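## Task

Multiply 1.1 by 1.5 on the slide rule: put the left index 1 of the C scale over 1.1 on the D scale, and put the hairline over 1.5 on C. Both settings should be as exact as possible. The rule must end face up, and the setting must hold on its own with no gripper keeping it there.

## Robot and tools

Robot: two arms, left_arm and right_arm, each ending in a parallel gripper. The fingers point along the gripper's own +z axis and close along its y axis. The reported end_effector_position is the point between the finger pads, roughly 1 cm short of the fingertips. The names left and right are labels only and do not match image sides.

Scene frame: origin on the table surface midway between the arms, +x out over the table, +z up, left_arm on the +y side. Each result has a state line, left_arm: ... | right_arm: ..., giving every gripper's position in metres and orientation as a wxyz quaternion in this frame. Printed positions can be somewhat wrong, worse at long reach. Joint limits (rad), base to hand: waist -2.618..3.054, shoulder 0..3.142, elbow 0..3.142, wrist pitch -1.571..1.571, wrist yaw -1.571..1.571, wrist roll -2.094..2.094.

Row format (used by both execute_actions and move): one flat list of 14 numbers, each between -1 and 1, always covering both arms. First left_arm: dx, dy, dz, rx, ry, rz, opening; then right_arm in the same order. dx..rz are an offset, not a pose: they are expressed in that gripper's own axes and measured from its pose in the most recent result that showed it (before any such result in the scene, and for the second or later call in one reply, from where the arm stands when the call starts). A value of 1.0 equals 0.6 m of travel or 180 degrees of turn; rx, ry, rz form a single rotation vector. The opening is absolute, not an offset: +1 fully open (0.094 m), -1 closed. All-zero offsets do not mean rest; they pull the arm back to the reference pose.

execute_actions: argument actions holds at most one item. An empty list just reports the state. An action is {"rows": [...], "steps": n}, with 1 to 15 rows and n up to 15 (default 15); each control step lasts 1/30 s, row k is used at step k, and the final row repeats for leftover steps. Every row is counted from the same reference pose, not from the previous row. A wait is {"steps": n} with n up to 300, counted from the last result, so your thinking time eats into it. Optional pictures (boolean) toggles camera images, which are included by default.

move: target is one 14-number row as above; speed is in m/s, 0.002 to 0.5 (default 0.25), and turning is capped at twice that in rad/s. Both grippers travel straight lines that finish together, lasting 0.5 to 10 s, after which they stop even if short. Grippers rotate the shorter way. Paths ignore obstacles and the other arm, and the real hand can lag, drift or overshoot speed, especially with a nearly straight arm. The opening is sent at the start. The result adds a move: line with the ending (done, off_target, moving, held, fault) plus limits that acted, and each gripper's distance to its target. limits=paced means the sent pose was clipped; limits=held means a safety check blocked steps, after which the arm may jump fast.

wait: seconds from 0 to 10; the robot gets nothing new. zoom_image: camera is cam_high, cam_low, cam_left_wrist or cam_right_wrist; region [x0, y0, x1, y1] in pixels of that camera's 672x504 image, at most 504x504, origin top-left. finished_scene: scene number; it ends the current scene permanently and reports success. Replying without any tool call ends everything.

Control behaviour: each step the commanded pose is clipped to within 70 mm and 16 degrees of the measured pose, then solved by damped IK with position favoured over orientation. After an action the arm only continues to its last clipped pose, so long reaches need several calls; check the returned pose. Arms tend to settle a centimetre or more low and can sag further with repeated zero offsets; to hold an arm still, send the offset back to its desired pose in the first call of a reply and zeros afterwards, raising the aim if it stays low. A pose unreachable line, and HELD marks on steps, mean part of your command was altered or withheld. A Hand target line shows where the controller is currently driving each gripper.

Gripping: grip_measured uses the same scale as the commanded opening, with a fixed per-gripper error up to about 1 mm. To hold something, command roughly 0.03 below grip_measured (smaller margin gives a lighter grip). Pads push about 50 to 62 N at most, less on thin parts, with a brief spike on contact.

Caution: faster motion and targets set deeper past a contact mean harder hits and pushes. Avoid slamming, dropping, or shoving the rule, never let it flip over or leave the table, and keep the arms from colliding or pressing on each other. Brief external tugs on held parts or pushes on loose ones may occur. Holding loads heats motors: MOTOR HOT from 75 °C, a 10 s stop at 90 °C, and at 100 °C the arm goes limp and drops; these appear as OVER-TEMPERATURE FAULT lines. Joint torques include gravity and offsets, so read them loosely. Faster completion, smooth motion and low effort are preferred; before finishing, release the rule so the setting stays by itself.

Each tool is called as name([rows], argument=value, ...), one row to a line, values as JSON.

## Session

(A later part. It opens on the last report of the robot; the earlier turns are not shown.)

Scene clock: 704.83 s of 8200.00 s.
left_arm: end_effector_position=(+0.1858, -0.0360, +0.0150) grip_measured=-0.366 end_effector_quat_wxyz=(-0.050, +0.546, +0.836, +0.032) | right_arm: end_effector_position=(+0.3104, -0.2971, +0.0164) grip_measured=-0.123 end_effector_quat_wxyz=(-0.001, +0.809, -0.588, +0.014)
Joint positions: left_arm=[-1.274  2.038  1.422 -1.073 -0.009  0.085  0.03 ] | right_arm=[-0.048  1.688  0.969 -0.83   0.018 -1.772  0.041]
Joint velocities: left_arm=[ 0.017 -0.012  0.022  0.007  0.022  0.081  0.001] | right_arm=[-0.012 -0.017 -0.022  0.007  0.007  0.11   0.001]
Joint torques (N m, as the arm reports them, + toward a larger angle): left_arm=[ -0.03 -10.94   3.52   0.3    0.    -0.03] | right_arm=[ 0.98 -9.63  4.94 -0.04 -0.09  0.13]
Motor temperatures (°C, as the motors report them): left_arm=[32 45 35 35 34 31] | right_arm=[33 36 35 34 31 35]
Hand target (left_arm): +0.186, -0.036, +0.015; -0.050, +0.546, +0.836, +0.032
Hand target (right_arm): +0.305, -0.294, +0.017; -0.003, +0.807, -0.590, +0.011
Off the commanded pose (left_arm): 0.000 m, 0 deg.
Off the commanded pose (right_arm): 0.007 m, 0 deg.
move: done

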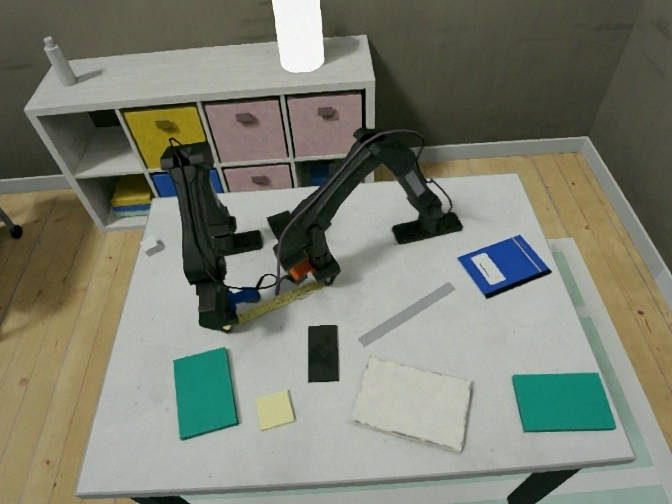

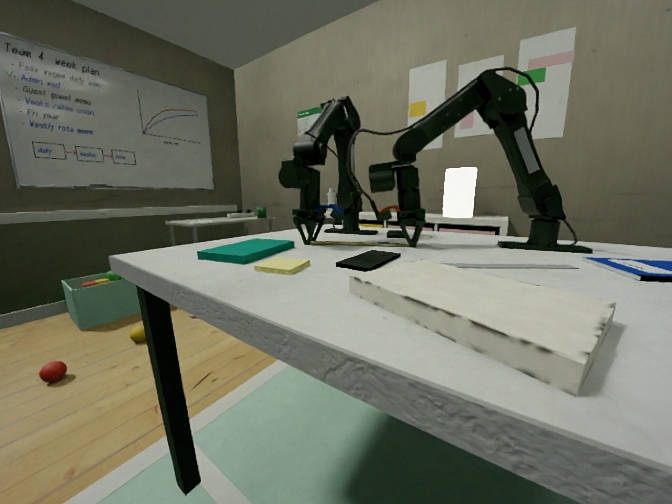

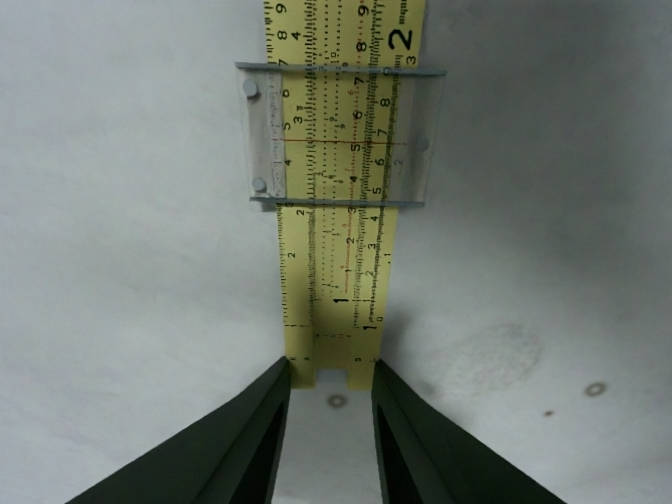

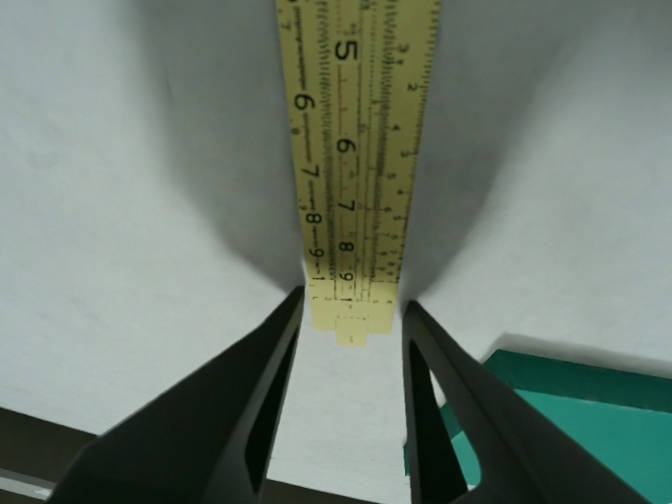

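Close the right gripper on the body, then release the left and lift it.

move(target=[0,0,0,0,0,0,-0.39,0,0,0,0,0,0,-0.385], speed=0.03)

move(target=[0,0,0,0,0,0,-0.08,0,0,0,0,0,0,-0.385], speed=0.03)

move(target=[0,0,-0.05,0.018,0.042,0,-0.08,0,0,0,0,0,0,-0.385], speed=0.08)

Scene clock: 708.67 s of 8200.00 s.
left_arm: end_effector_position=(+0.1859, -0.0360, +0.0150) grip_measured=-0.366 end_effector_quat_wxyz=(-0.050, +0.546, +0.836, +0.032) | right_arm: end_effector_position=(+0.3102, -0.2972, +0.0164) grip_measured=-0.353 end_effector_quat_wxyz=(-0.000, +0.811, -0.585, +0.014)
Joint positions: left_arm=[-1.274  2.038  1.422 -1.073 -0.01   0.085  0.03 ] | right_arm=[-0.048  1.688  0.969 -0.831  0.019 -1.779  0.03 ]
Joint velocities: left_arm=[-0.027  0.002 -0.022  0.022  0.007  0.007  0.   ] | right_arm=[ 0.007  0.007 -0.007  0.007  0.007  0.007  0.001]
Joint torques (N m, as the arm reports them, + toward a larger angle): left_arm=[  0.09 -10.94   3.43   0.32  -0.02  -0.01] | right_arm=[-0.1  -7.63  6.99 -0.05  0.03  0.09]
Motor temperatures (°C, as the motors report them): left_arm=[32 45 35 35 34 31] | right_arm=[33 37 35 34 31 35]
Hand target (left_arm): +0.186, -0.036, +0.015; -0.050, +0.546, +0.836, +0.032
Hand target (right_arm): +0.310, -0.297, +0.016; -0.001, +0.809, -0.588, +0.014
Off the commanded pose (left_arm): 0.000 m, 0 deg.
Off the commanded pose (right_arm): 0.000 m, 0 deg.
After step 90, 0.13 s passed at rest.
move: done

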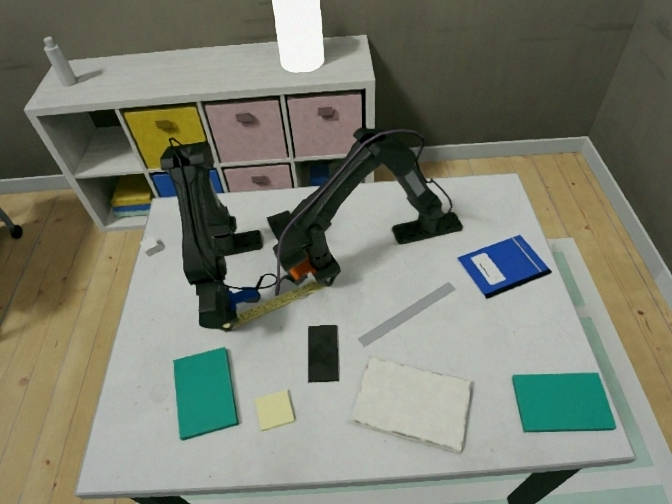

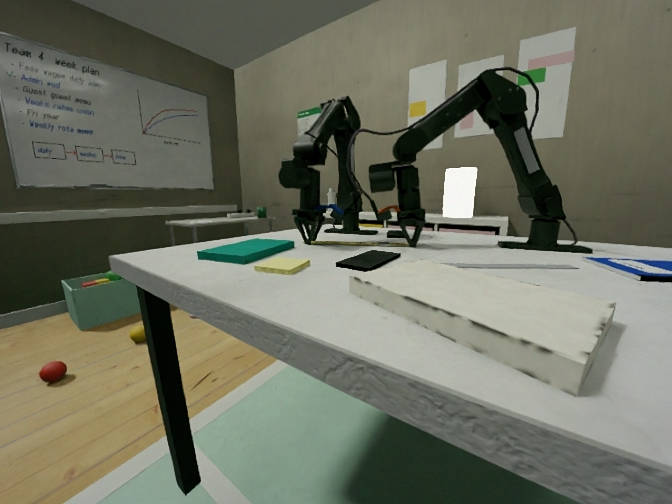

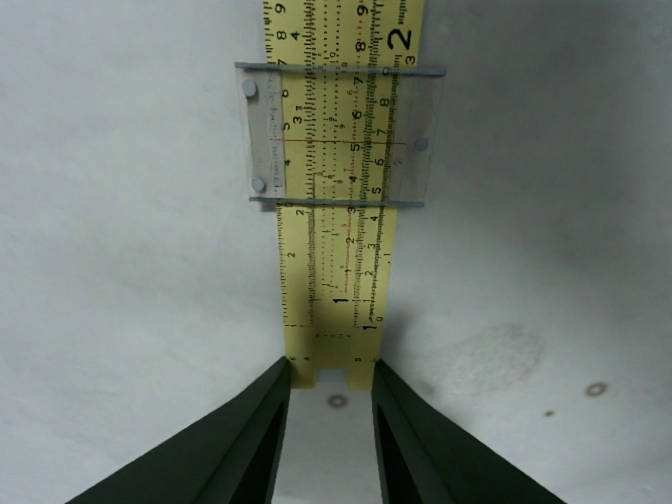

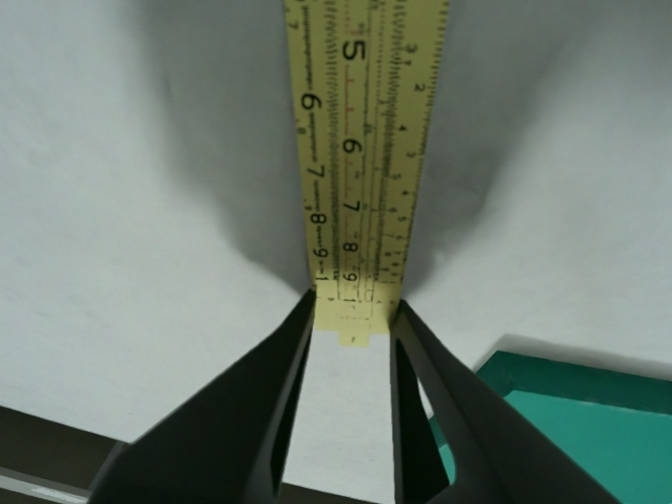

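Scene clock: 709.17 s of 8200.00 s.
left_arm: end_effector_position=(+0.1858, -0.0359, +0.0150) grip_measured=-0.082 end_effector_quat_wxyz=(-0.050, +0.546, +0.836, +0.032) | right_arm: end_effector_position=(+0.3103, -0.2973, +0.0164) grip_measured=-0.353 end_effector_quat_wxyz=(-0.000, +0.811, -0.585, +0.014)
Joint positions: left_arm=[-1.274  2.038  1.422 -1.073 -0.01   0.085  0.043] | right_arm=[-0.048  1.688  0.969 -0.831  0.019 -1.78   0.03 ]
Joint velocities: left_arm=[ 0.017  0.002  0.012 -0.051  0.051 -0.037  0.   ] | right_arm=[-0.017  0.007 -0.027  0.007  0.037  0.007 -0.   ]
Joint torques (N m, as the arm reports them, + toward a larger angle): left_arm=[  0.07 -10.96   3.41   0.35  -0.02  -0.03] | right_arm=[-0.05 -7.87  6.65 -0.05  0.02  0.01]
Motor temperatures (°C, as the motors report them): left_arm=[32 45 35 35 34 31] | right_arm=[33 37 35 34 31 35]
Hand target (left_arm): +0.186, -0.036, +0.015; -0.050, +0.546, +0.836, +0.032
Hand target (right_arm): +0.310, -0.297, +0.016; -0.000, +0.811, -0.585, +0.014
Off the commanded pose (left_arm): 0.000 m, 0 deg.
Off the commanded pose (right_arm): 0.000 m, 0 deg.
move: done

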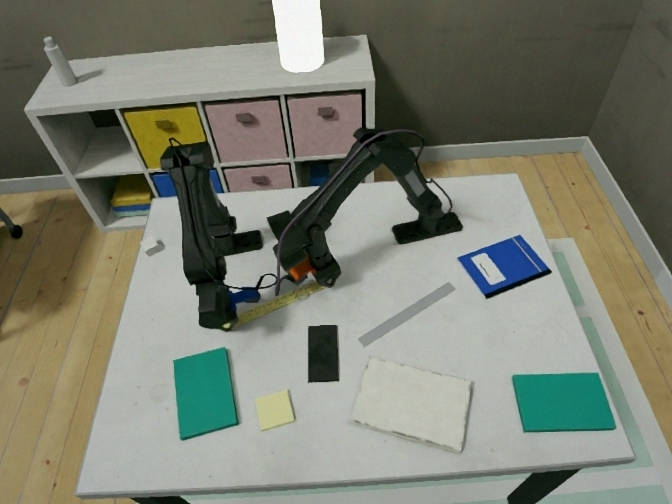

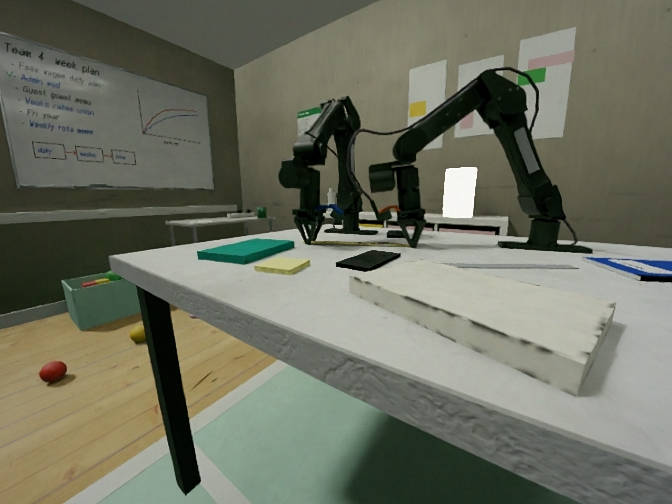

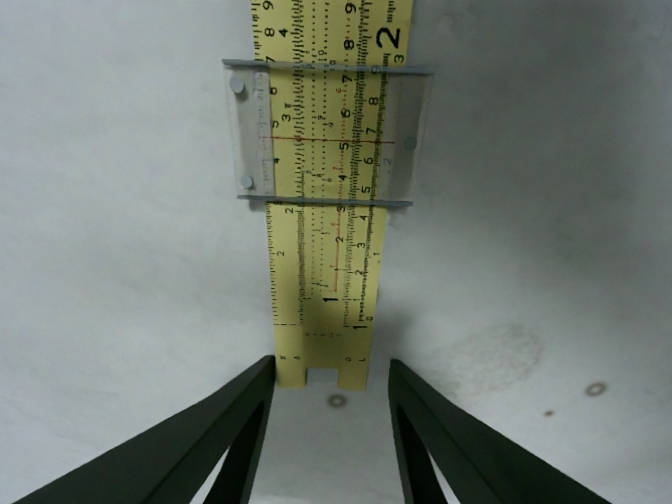

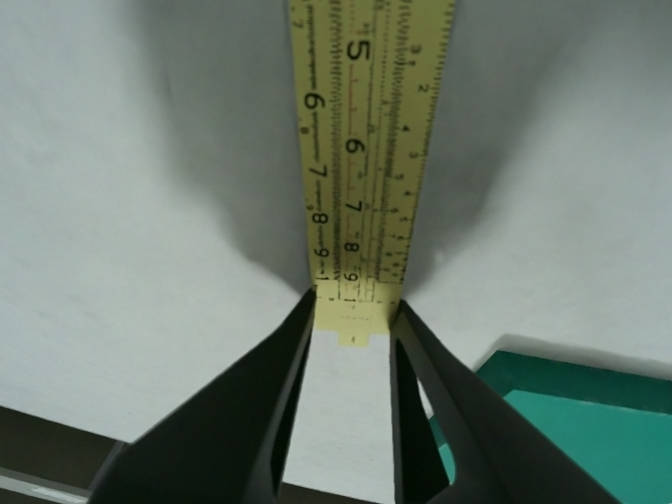

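Scene clock: 710.60 s of 8200.00 s.
left_arm: end_effector_position=(+0.1829, -0.0353, +0.0390) grip_measured=-0.082 end_effector_quat_wxyz=(-0.125, +0.543, +0.829, +0.051) | right_arm: end_effector_position=(+0.3103, -0.2973, +0.0164) grip_measured=-0.353 end_effector_quat_wxyz=(-0.000, +0.811, -0.585, +0.014)
Joint positions: left_arm=[-1.263  2.148  1.661 -1.354  0.025  0.103  0.043] | right_arm=[-0.048  1.688  0.969 -0.831  0.019 -1.78   0.03 ]
Joint velocities: left_arm=[ 0.017 -0.012  0.017 -0.022 -0.022 -0.066 -0.001] | right_arm=[ 0.012 -0.007  0.007 -0.022 -0.037 -0.037  0.   ]
Joint torques (N m, as the arm reports them, + toward a larger angle): left_arm=[  0.97 -11.97   5.62  -0.09   0.1    0.07] | right_arm=[ 0.   -7.69  6.47 -0.09  0.    0.  ]
Motor temperatures (°C, as the motors report them): left_arm=[32 45 35 35 34 31] | right_arm=[33 37 35 34 31 35]
Hand target (left_arm): +0.187, -0.039, +0.045; -0.121, +0.541, +0.831, +0.043
Hand target (right_arm): +0.310, -0.297, +0.016; -0.000, +0.811, -0.585, +0.014
Off the commanded pose (left_arm): 0.008 m, 1 deg.
Off the commanded pose (right_arm): 0.000 m, 0 deg.
move: done

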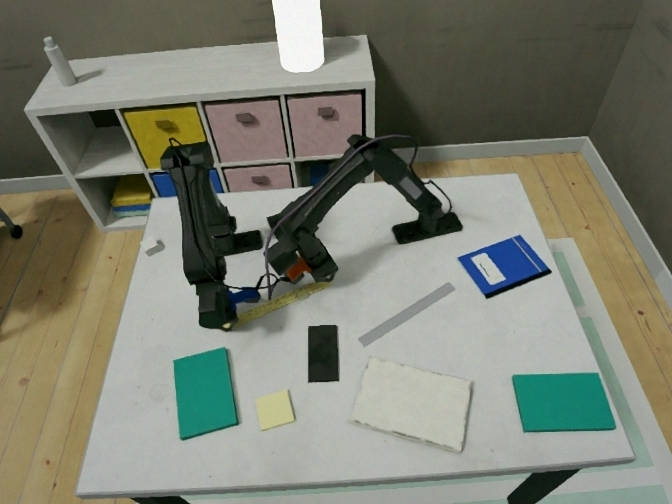

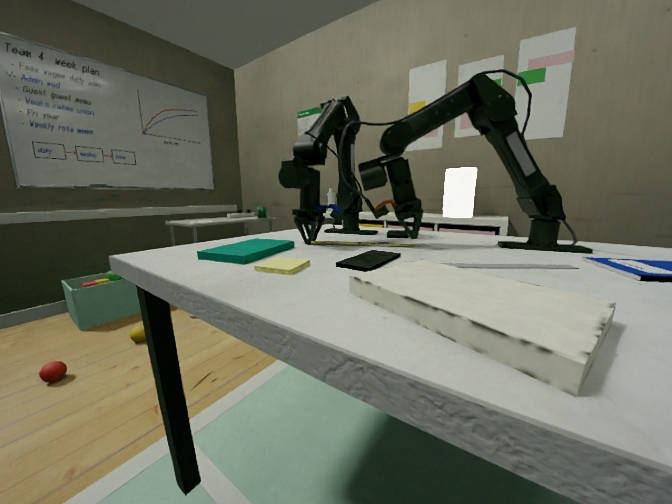

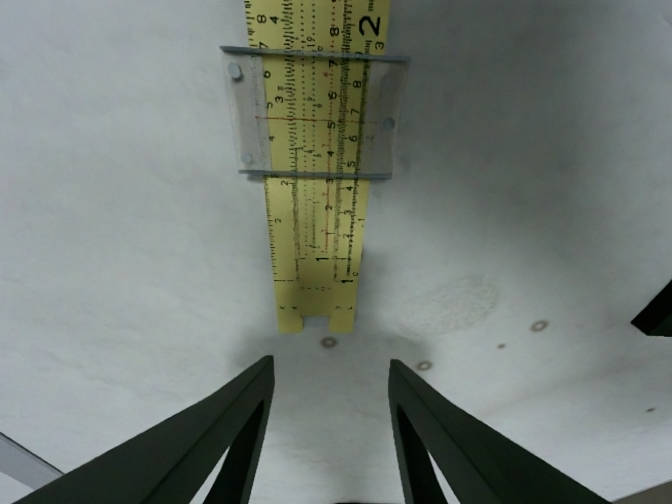

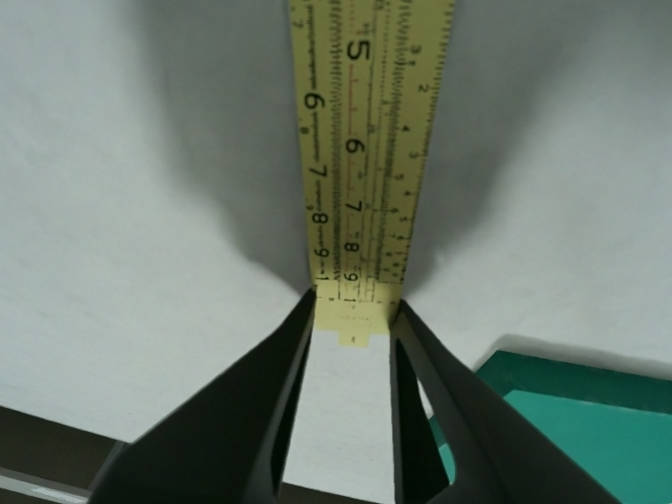

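move(target=[0,0,-0.015,-0.0165,-0.088,0,-0.08,0,0,0,0,0,0,-0.385], speed=0.08)

move(target=[-0.18,0.005,-0.01,0,-0.012,0,-0.08,0,0,0,0,0,0,-0.385], speed=0.08)

Scene clock: 718.17 s of 8200.00 s.
left_arm: end_effector_position=(+0.1857, -0.0317, +0.0382) grip_measured=-0.082 end_effector_quat_wxyz=(-0.014, +0.543, +0.840, +0.006) | right_arm: end_effector_position=(+0.3103, -0.2973, +0.0164) grip_measured=-0.353 end_effector_quat_wxyz=(-0.000, +0.811, -0.585, +0.014)
Joint positions: left_arm=[-1.263  1.915  1.349 -1.035  0.001  0.089  0.043] | right_arm=[-0.048  1.688  0.969 -0.831  0.019 -1.78   0.03 ]
Joint velocities: left_arm=[-0.017 -0.002  0.012  0.022  0.007 -0.022  0.   ] | right_arm=[-0.002  0.012 -0.007 -0.037 -0.022 -0.007 -0.   ]
Joint torques (N m, as the arm reports them, + toward a larger angle): left_arm=[ -1.22 -12.74   3.32   0.6   -0.07  -0.08] | right_arm=[ 0.15 -7.82  6.86 -0.09  0.02  0.05]
Motor temperatures (°C, as the motors report them): left_arm=[32 45 35 35 34 31] | right_arm=[33 36 35 34 31 35]
Hand target (left_arm): +0.184, -0.037, +0.047; +0.005, +0.546, +0.838, -0.001
Hand target (right_arm): +0.310, -0.297, +0.016; -0.000, +0.811, -0.585, +0.014
Off the commanded pose (left_arm): 0.011 m, 2 deg.
Off the commanded pose (right_arm): 0.000 m, 0 deg.
After step 90, 2.37 s passed at rest.
move: off_target (left_arm)

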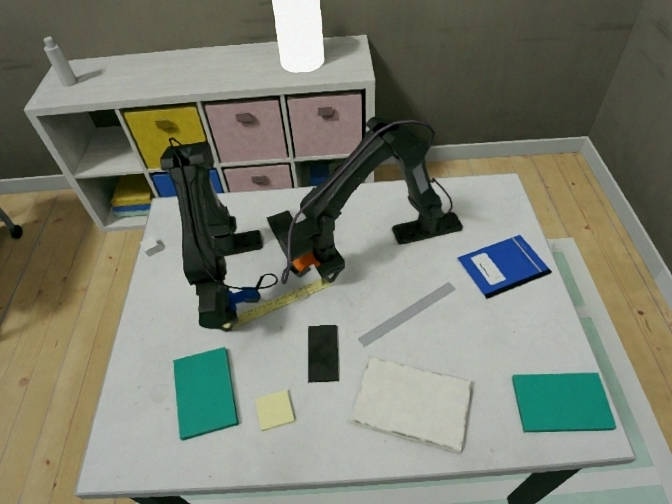

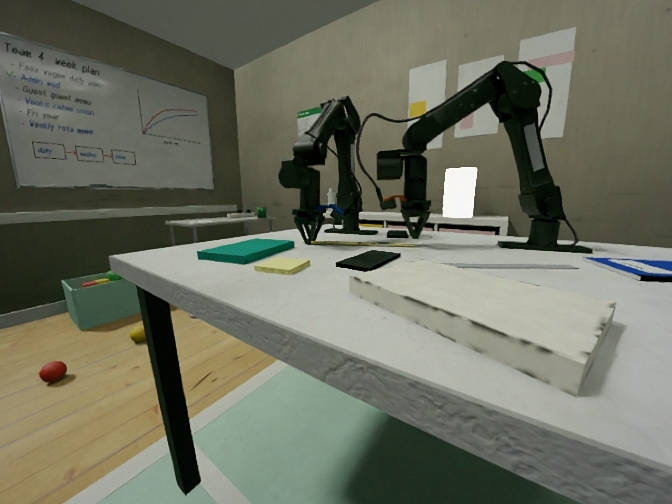

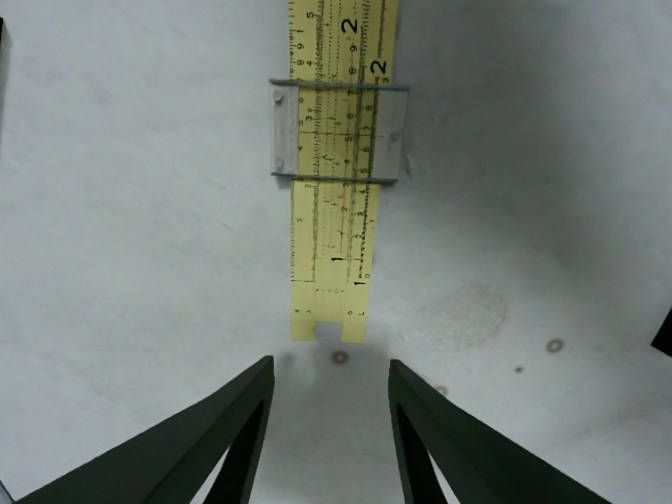

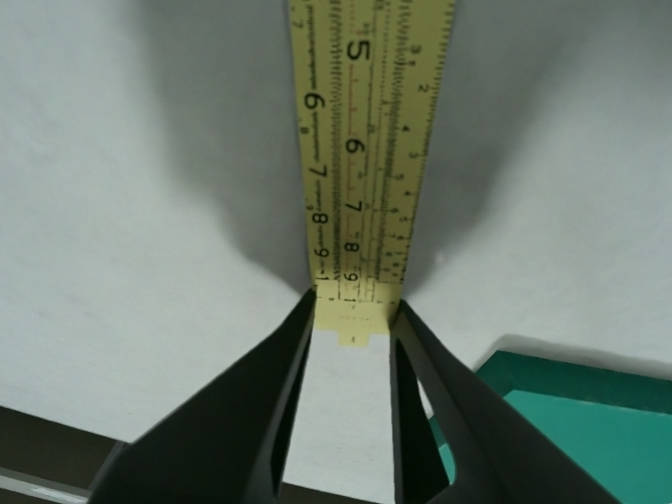

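Scene clock: 720.03 s of 8200.00 s.
left_arm: end_effector_position=(+0.2359, -0.1211, +0.0332) grip_measured=-0.082 end_effector_quat_wxyz=(-0.006, +0.542, +0.841, +0.003) | right_arm: end_effector_position=(+0.3103, -0.2973, +0.0164) grip_measured=-0.353 end_effector_quat_wxyz=(-0.000, +0.811, -0.585, +0.014)
Joint positions: left_arm=[-1.263  2.302  1.929 -1.211  0.001  0.085  0.043] | right_arm=[-0.048  1.688  0.969 -0.831  0.019 -1.78   0.03 ]
Joint velocities: left_arm=[ 0.012 -0.012  0.012  0.022  0.037 -0.051 -0.001] | right_arm=[ 0.002 -0.002  0.002 -0.051  0.022 -0.022  0.   ]
Joint torques (N m, as the arm reports them, + toward a larger angle): left_arm=[ -0.8  -14.     6.07   0.46   0.05  -0.11] | right_arm=[ 0.12 -7.92  6.87 -0.07  0.02 -0.02]
Motor temperatures (°C, as the motors report them): left_arm=[32 45 36 35 34 31] | right_arm=[33 36 35 34 31 35]
Hand target (left_arm): +0.235, -0.128, +0.042; +0.003, +0.543, +0.840, -0.004
Hand target (right_arm): +0.310, -0.297, +0.016; -0.000, +0.811, -0.585, +0.014
Off the commanded pose (left_arm): 0.012 m, 1 deg.
Off the commanded pose (right_arm): 0.000 m, 0 deg.
move: off_target (left_arm)

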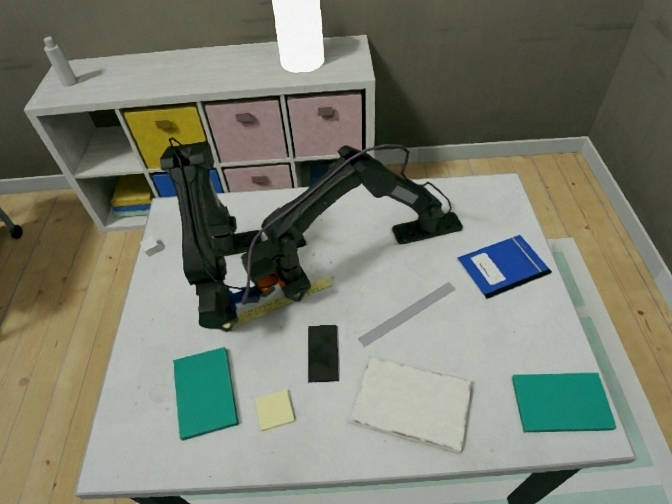

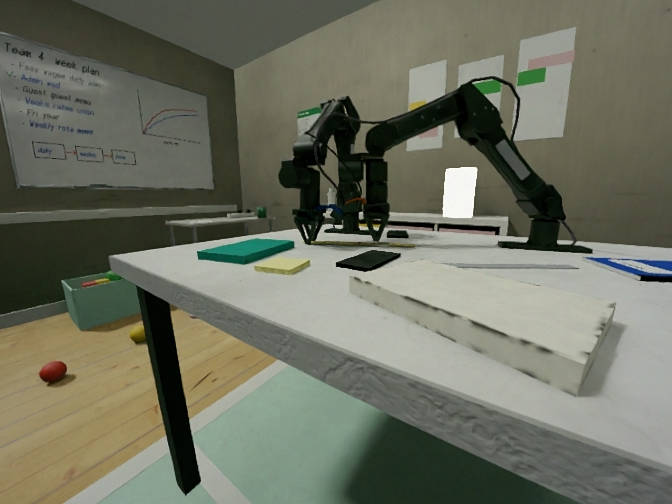

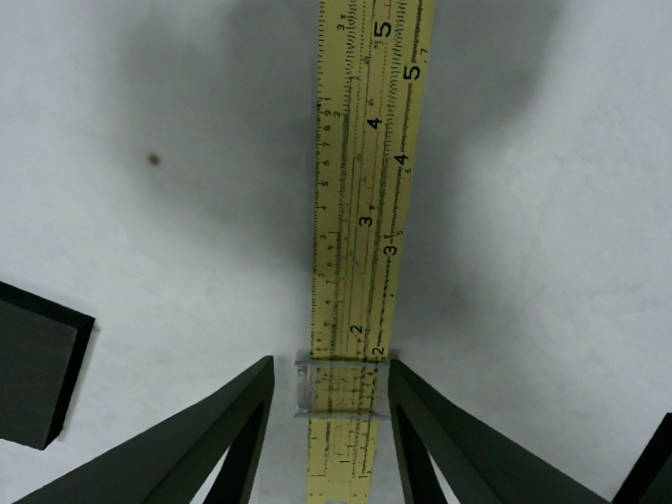

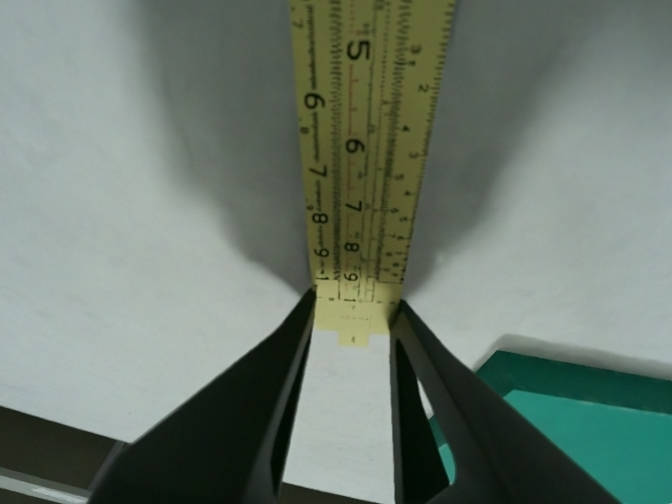

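move(target=[-0.028,-0.024,-0.012,0,-0.006,0,-0.08,0,0,0,0,0,0,-0.385], speed=0.04)

Scene clock: 723.80 s of 8200.00 s.
left_arm: end_effector_position=(+0.2294, -0.1287, +0.0335) grip_measured=-0.082 end_effector_quat_wxyz=(-0.018, +0.539, +0.842, +0.009) | right_arm: end_effector_position=(+0.3105, -0.2996, +0.0164) grip_measured=-0.353 end_effector_quat_wxyz=(+0.005, +0.811, -0.585, +0.019)
Joint positions: left_arm=[-1.284  2.351  2.013 -1.274  0.001  0.059  0.043] | right_arm=[-0.048  1.688  0.969 -0.831  0.032 -1.78   0.03 ]
Joint velocities: left_arm=[-0.022 -0.002  0.007  0.007  0.037 -0.037 -0.001] | right_arm=[ 0.012 -0.007 -0.012 -0.051 -0.007 -0.066 -0.   ]
Joint torques (N m, as the arm reports them, + toward a larger angle): left_arm=[ -0.99 -14.02   6.04   0.69   0.01  -0.07] | right_arm=[ 0.21 -7.88  6.55 -0.03 -0.08 -0.04]
Motor temperatures (°C, as the motors report them): left_arm=[32 46 36 35 34 31] | right_arm=[33 36 35 34 31 35]
Hand target (left_arm): +0.230, -0.142, +0.041; +0.002, +0.541, +0.841, -0.003
Hand target (right_arm): +0.310, -0.297, +0.016; -0.000, +0.811, -0.585, +0.014
Off the commanded pose (left_arm): 0.015 m, 3 deg.
Off the commanded pose (right_arm): 0.002 m, 1 deg.
move: off_target (left_arm)

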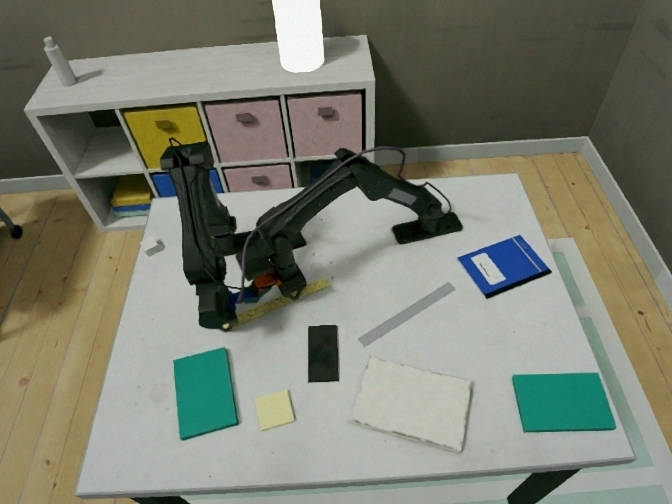

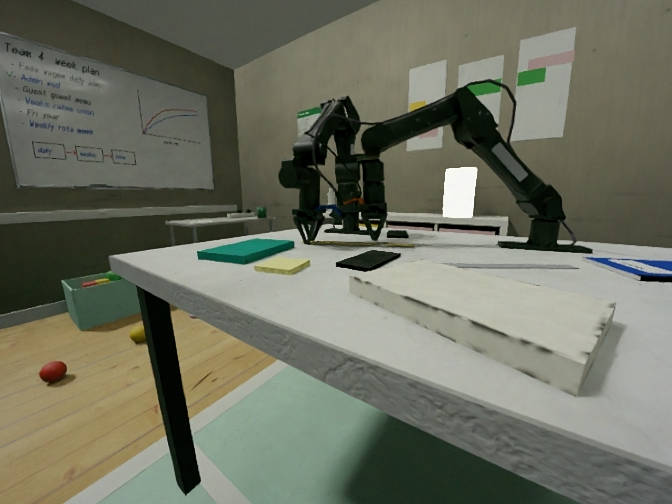

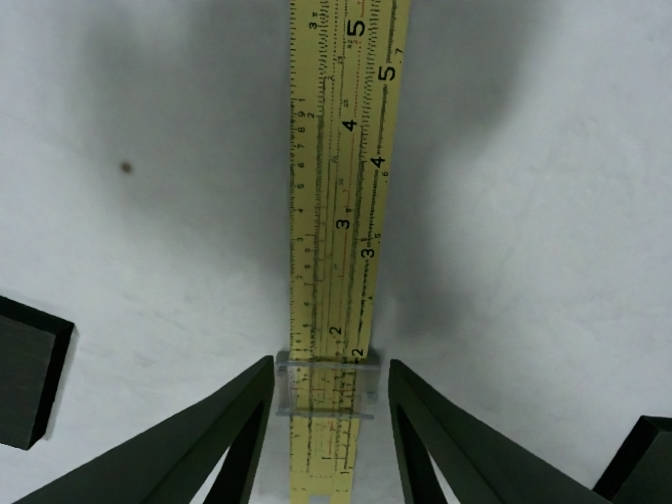

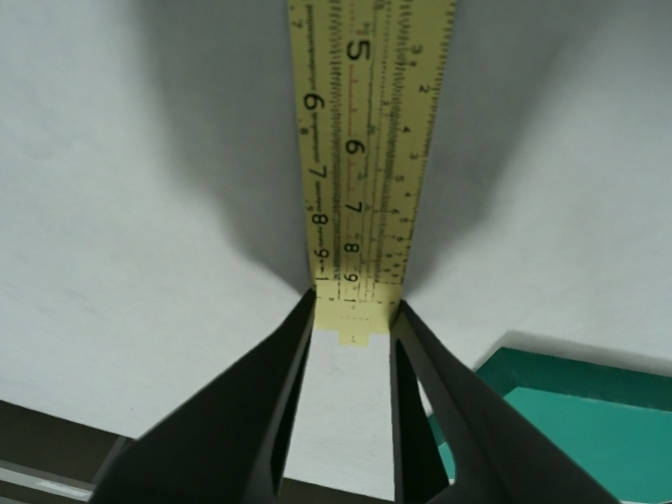

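move(target=[0.04,0,-0.02,0,-0.012,0,-0.08,0,0,0,0,0,0,-0.05], speed=0.04)

move(target=[0,0,0,0,0,0,-0.08,0.03,0,-0.06,0,0,0,-0.05], speed=0.08)

move(target=[0,0,0,0,0,0,-0.08,0,0,0,0,0,0.55,-0.05], speed=0.4)

Scene clock: 730.33 s of 8200.00 s.
left_arm: end_effector_position=(+0.2171, -0.1041, +0.0346) grip_measured=-0.082 end_effector_quat_wxyz=(-0.018, +0.539, +0.842, +0.011) | right_arm: end_effector_position=(+0.3106, -0.3001, +0.0164) grip_measured=-0.053 end_effector_quat_wxyz=(+0.006, +0.811, -0.585, +0.020)
Joint positions: left_arm=[-1.284  2.228  1.81  -1.195 -0.002  0.059  0.043] | right_arm=[-0.048  1.688  0.969 -0.831  0.035 -1.78   0.045]
Joint velocities: left_arm=[-0.002 -0.007 -0.007 -0.051  0.007 -0.007 -0.001] | right_arm=[-0.002 -0.002 -0.002  0.007 -0.051  0.051 -0.   ]
Joint torques (N m, as the arm reports them, + toward a larger angle): left_arm=[  0.4  -15.81   3.35   0.61   0.02   0.06] | right_arm=[ 0.05 -7.91  6.6  -0.06 -0.01  0.07]
Motor temperatures (°C, as the motors report them): left_arm=[32 46 36 35 34 31] | right_arm=[33 36 35 34 31 35]
Hand target (left_arm): +0.219, -0.107, +0.046; -0.002, +0.539, +0.842, -0.000
Hand target (right_arm): +0.311, -0.300, +0.016; +0.005, +0.811, -0.585, +0.019
Off the commanded pose (left_arm): 0.013 m, 2 deg.
Off the commanded pose (right_arm): 0.000 m, 0 deg.
After step 90, 2.40 s passed at rest.
move: off_target (left_arm)

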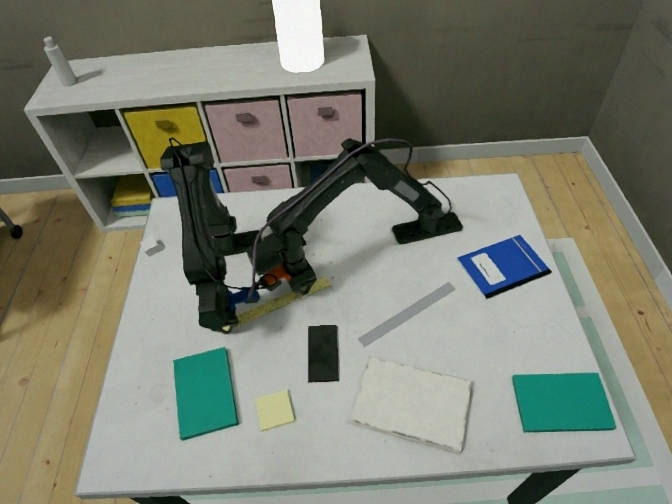

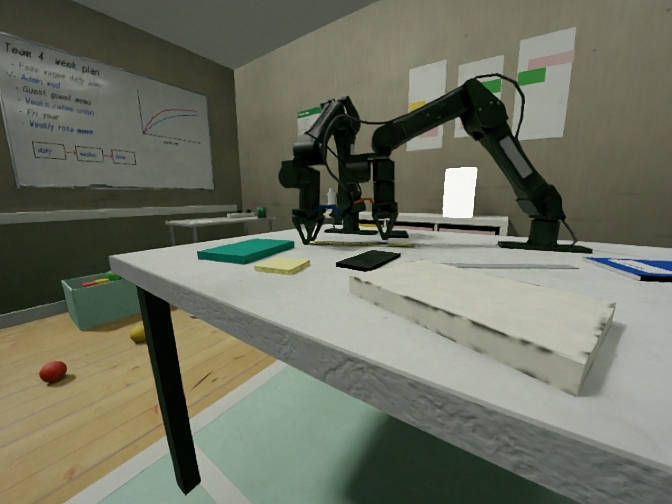

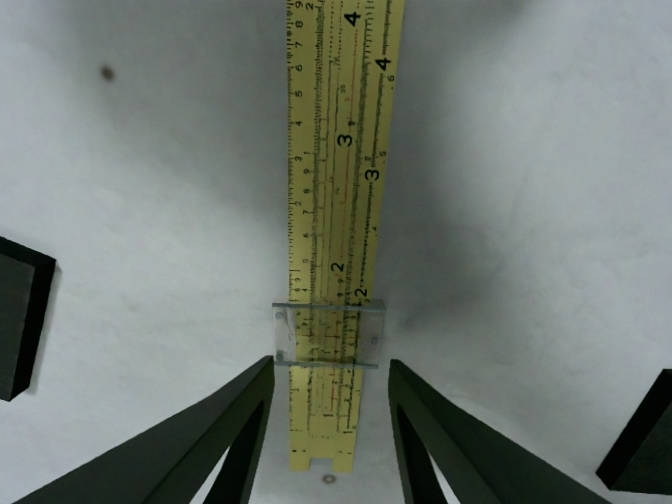

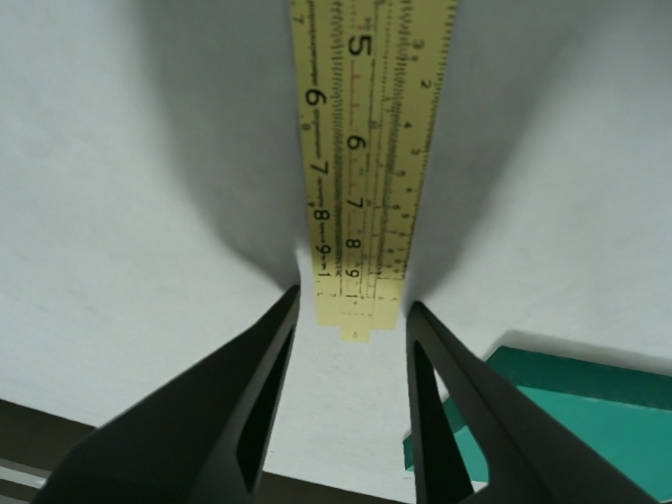

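Scene clock: 731.40 s of 8200.00 s.
left_arm: end_effector_position=(+0.2171, -0.1041, +0.0346) grip_measured=-0.082 end_effector_quat_wxyz=(-0.018, +0.539, +0.842, +0.011) | right_arm: end_effector_position=(+0.3122, -0.3136, +0.0427) grip_measured=-0.053 end_effector_quat_wxyz=(+0.010, +0.810, -0.586, +0.015)
Joint positions: left_arm=[-1.284  2.228  1.81  -1.195 -0.002  0.059  0.043] | right_arm=[-0.096  1.657  1.05  -0.953  0.035 -1.826  0.045]
Joint velocities: left_arm=[-0.012 -0.017  0.017  0.051  0.022 -0.037 -0.001] | right_arm=[ 0.012 -0.012 -0.012 -0.022  0.051 -0.022 -0.   ]
Joint torques (N m, as the arm reports them, + toward a larger angle): left_arm=[  0.05 -13.     3.89   0.47   0.03  -0.02] | right_arm=[-0.42 -9.53  9.46 -0.35  0.01 -0.08]
Motor temperatures (°C, as the motors report them): left_arm=[32 46 36 35 34 31] | right_arm=[33 36 35 34 31 35]
Hand target (left_arm): +0.217, -0.104, +0.035; -0.018, +0.539, +0.842, +0.011
Hand target (right_arm): +0.315, -0.316, +0.053; +0.006, +0.811, -0.585, +0.021
Off the commanded pose (left_arm): 0.000 m, 0 deg.
Off the commanded pose (right_arm): 0.011 m, 1 deg.
move: off_target (right_arm)

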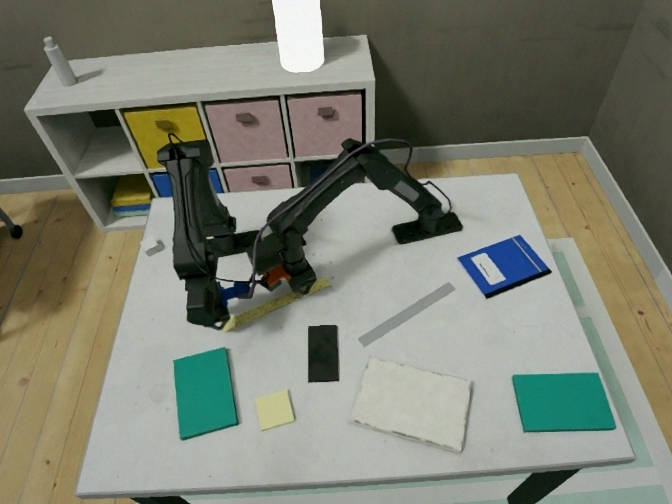

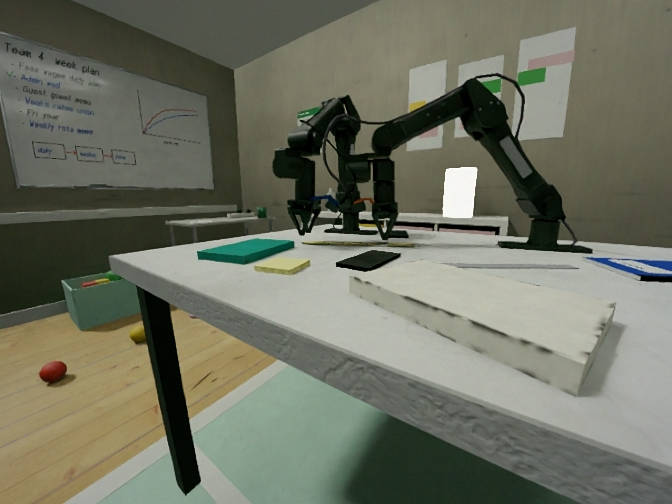

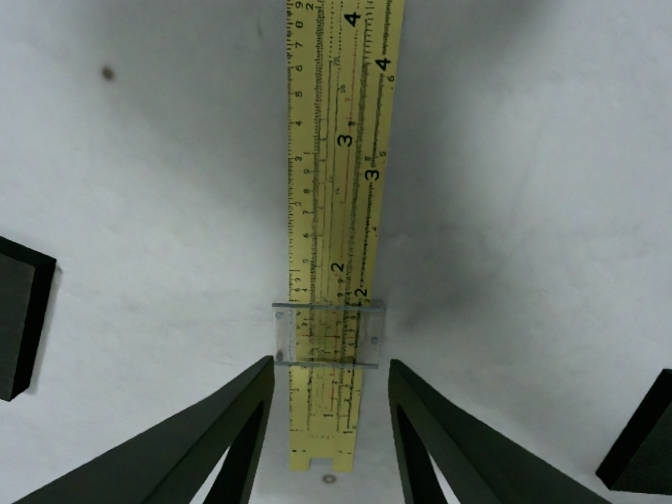

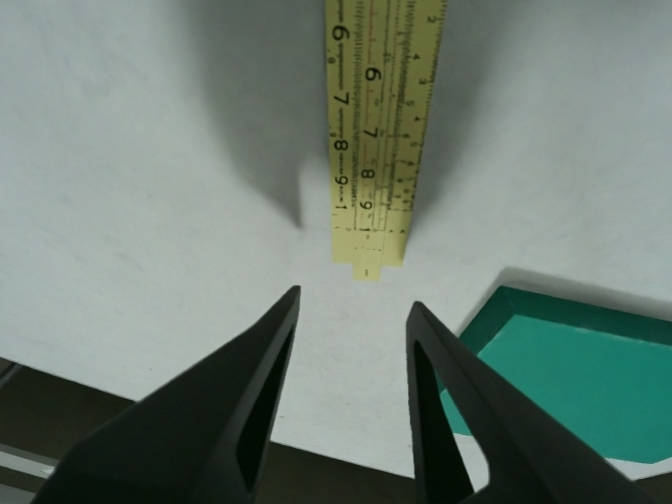

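Scene clock: 734.23 s of 8200.00 s.
left_arm: end_effector_position=(+0.2171, -0.1041, +0.0346) grip_measured=-0.082 end_effector_quat_wxyz=(-0.018, +0.539, +0.842, +0.011) | right_arm: end_effector_position=(+0.3122, -0.3136, +0.0427) grip_measured=-0.053 end_effector_quat_wxyz=(+0.005, -0.087, +0.996, -0.018)
Joint positions: left_arm=[-1.284  2.228  1.81  -1.195 -0.002  0.059  0.043] | right_arm=[-0.096  1.657  1.05  -0.953  0.035 -0.112  0.045]
Joint velocities: left_arm=[-0.012 -0.002  0.007  0.022  0.022 -0.022  0.   ] | right_arm=[-0.012 -0.012 -0.037 -0.051 -0.037 -0.022 -0.001]
Joint torques (N m, as the arm reports them, + toward a larger angle): left_arm=[ -0.13 -12.96   3.83   0.45  -0.01  -0.02] | right_arm=[-0.06 -7.9   6.98 -0.06  0.03  0.15]
Motor temperatures (°C, as the motors report them): left_arm=[32 46 36 35 34 31] | right_arm=[33 36 35 34 31 35]
Hand target (left_arm): +0.217, -0.104, +0.035; -0.018, +0.539, +0.842, +0.011
Hand target (right_arm): +0.312, -0.314, +0.043; +0.005, -0.081, +0.997, -0.018
Off the commanded pose (left_arm): 0.000 m, 0 deg.
Off the commanded pose (right_arm): 0.000 m, 1 deg.
move: done

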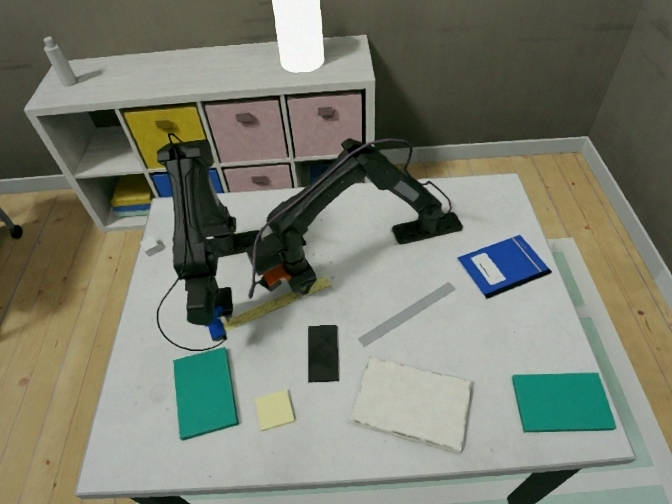

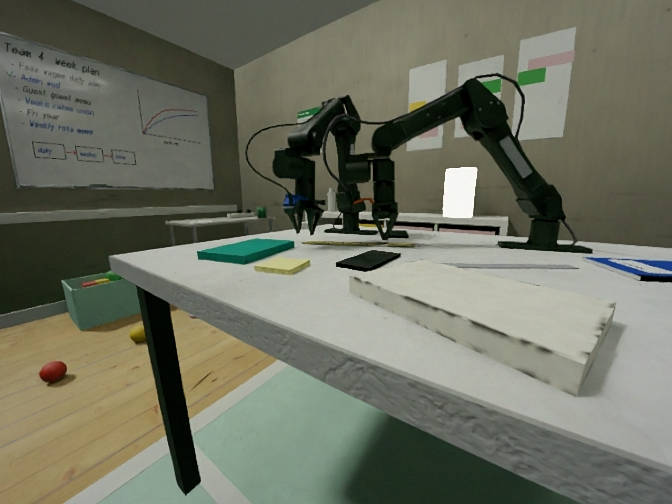

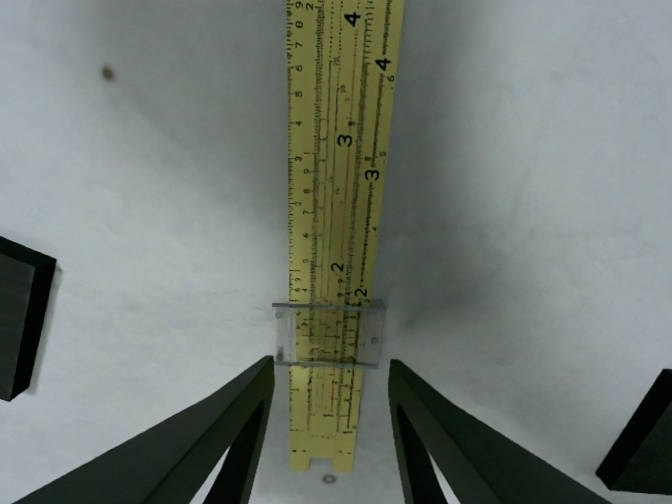

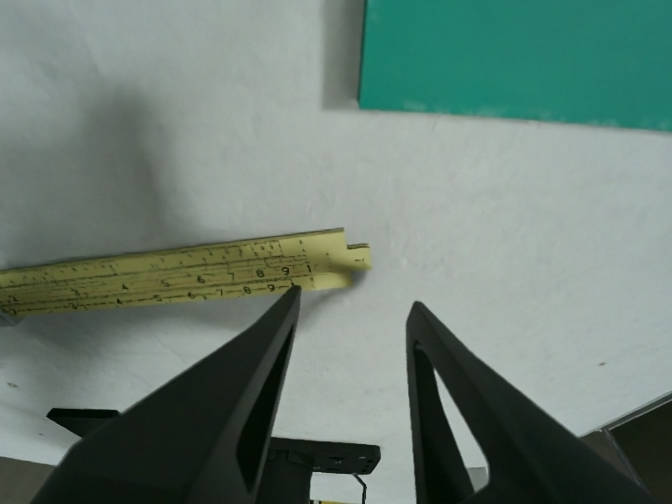

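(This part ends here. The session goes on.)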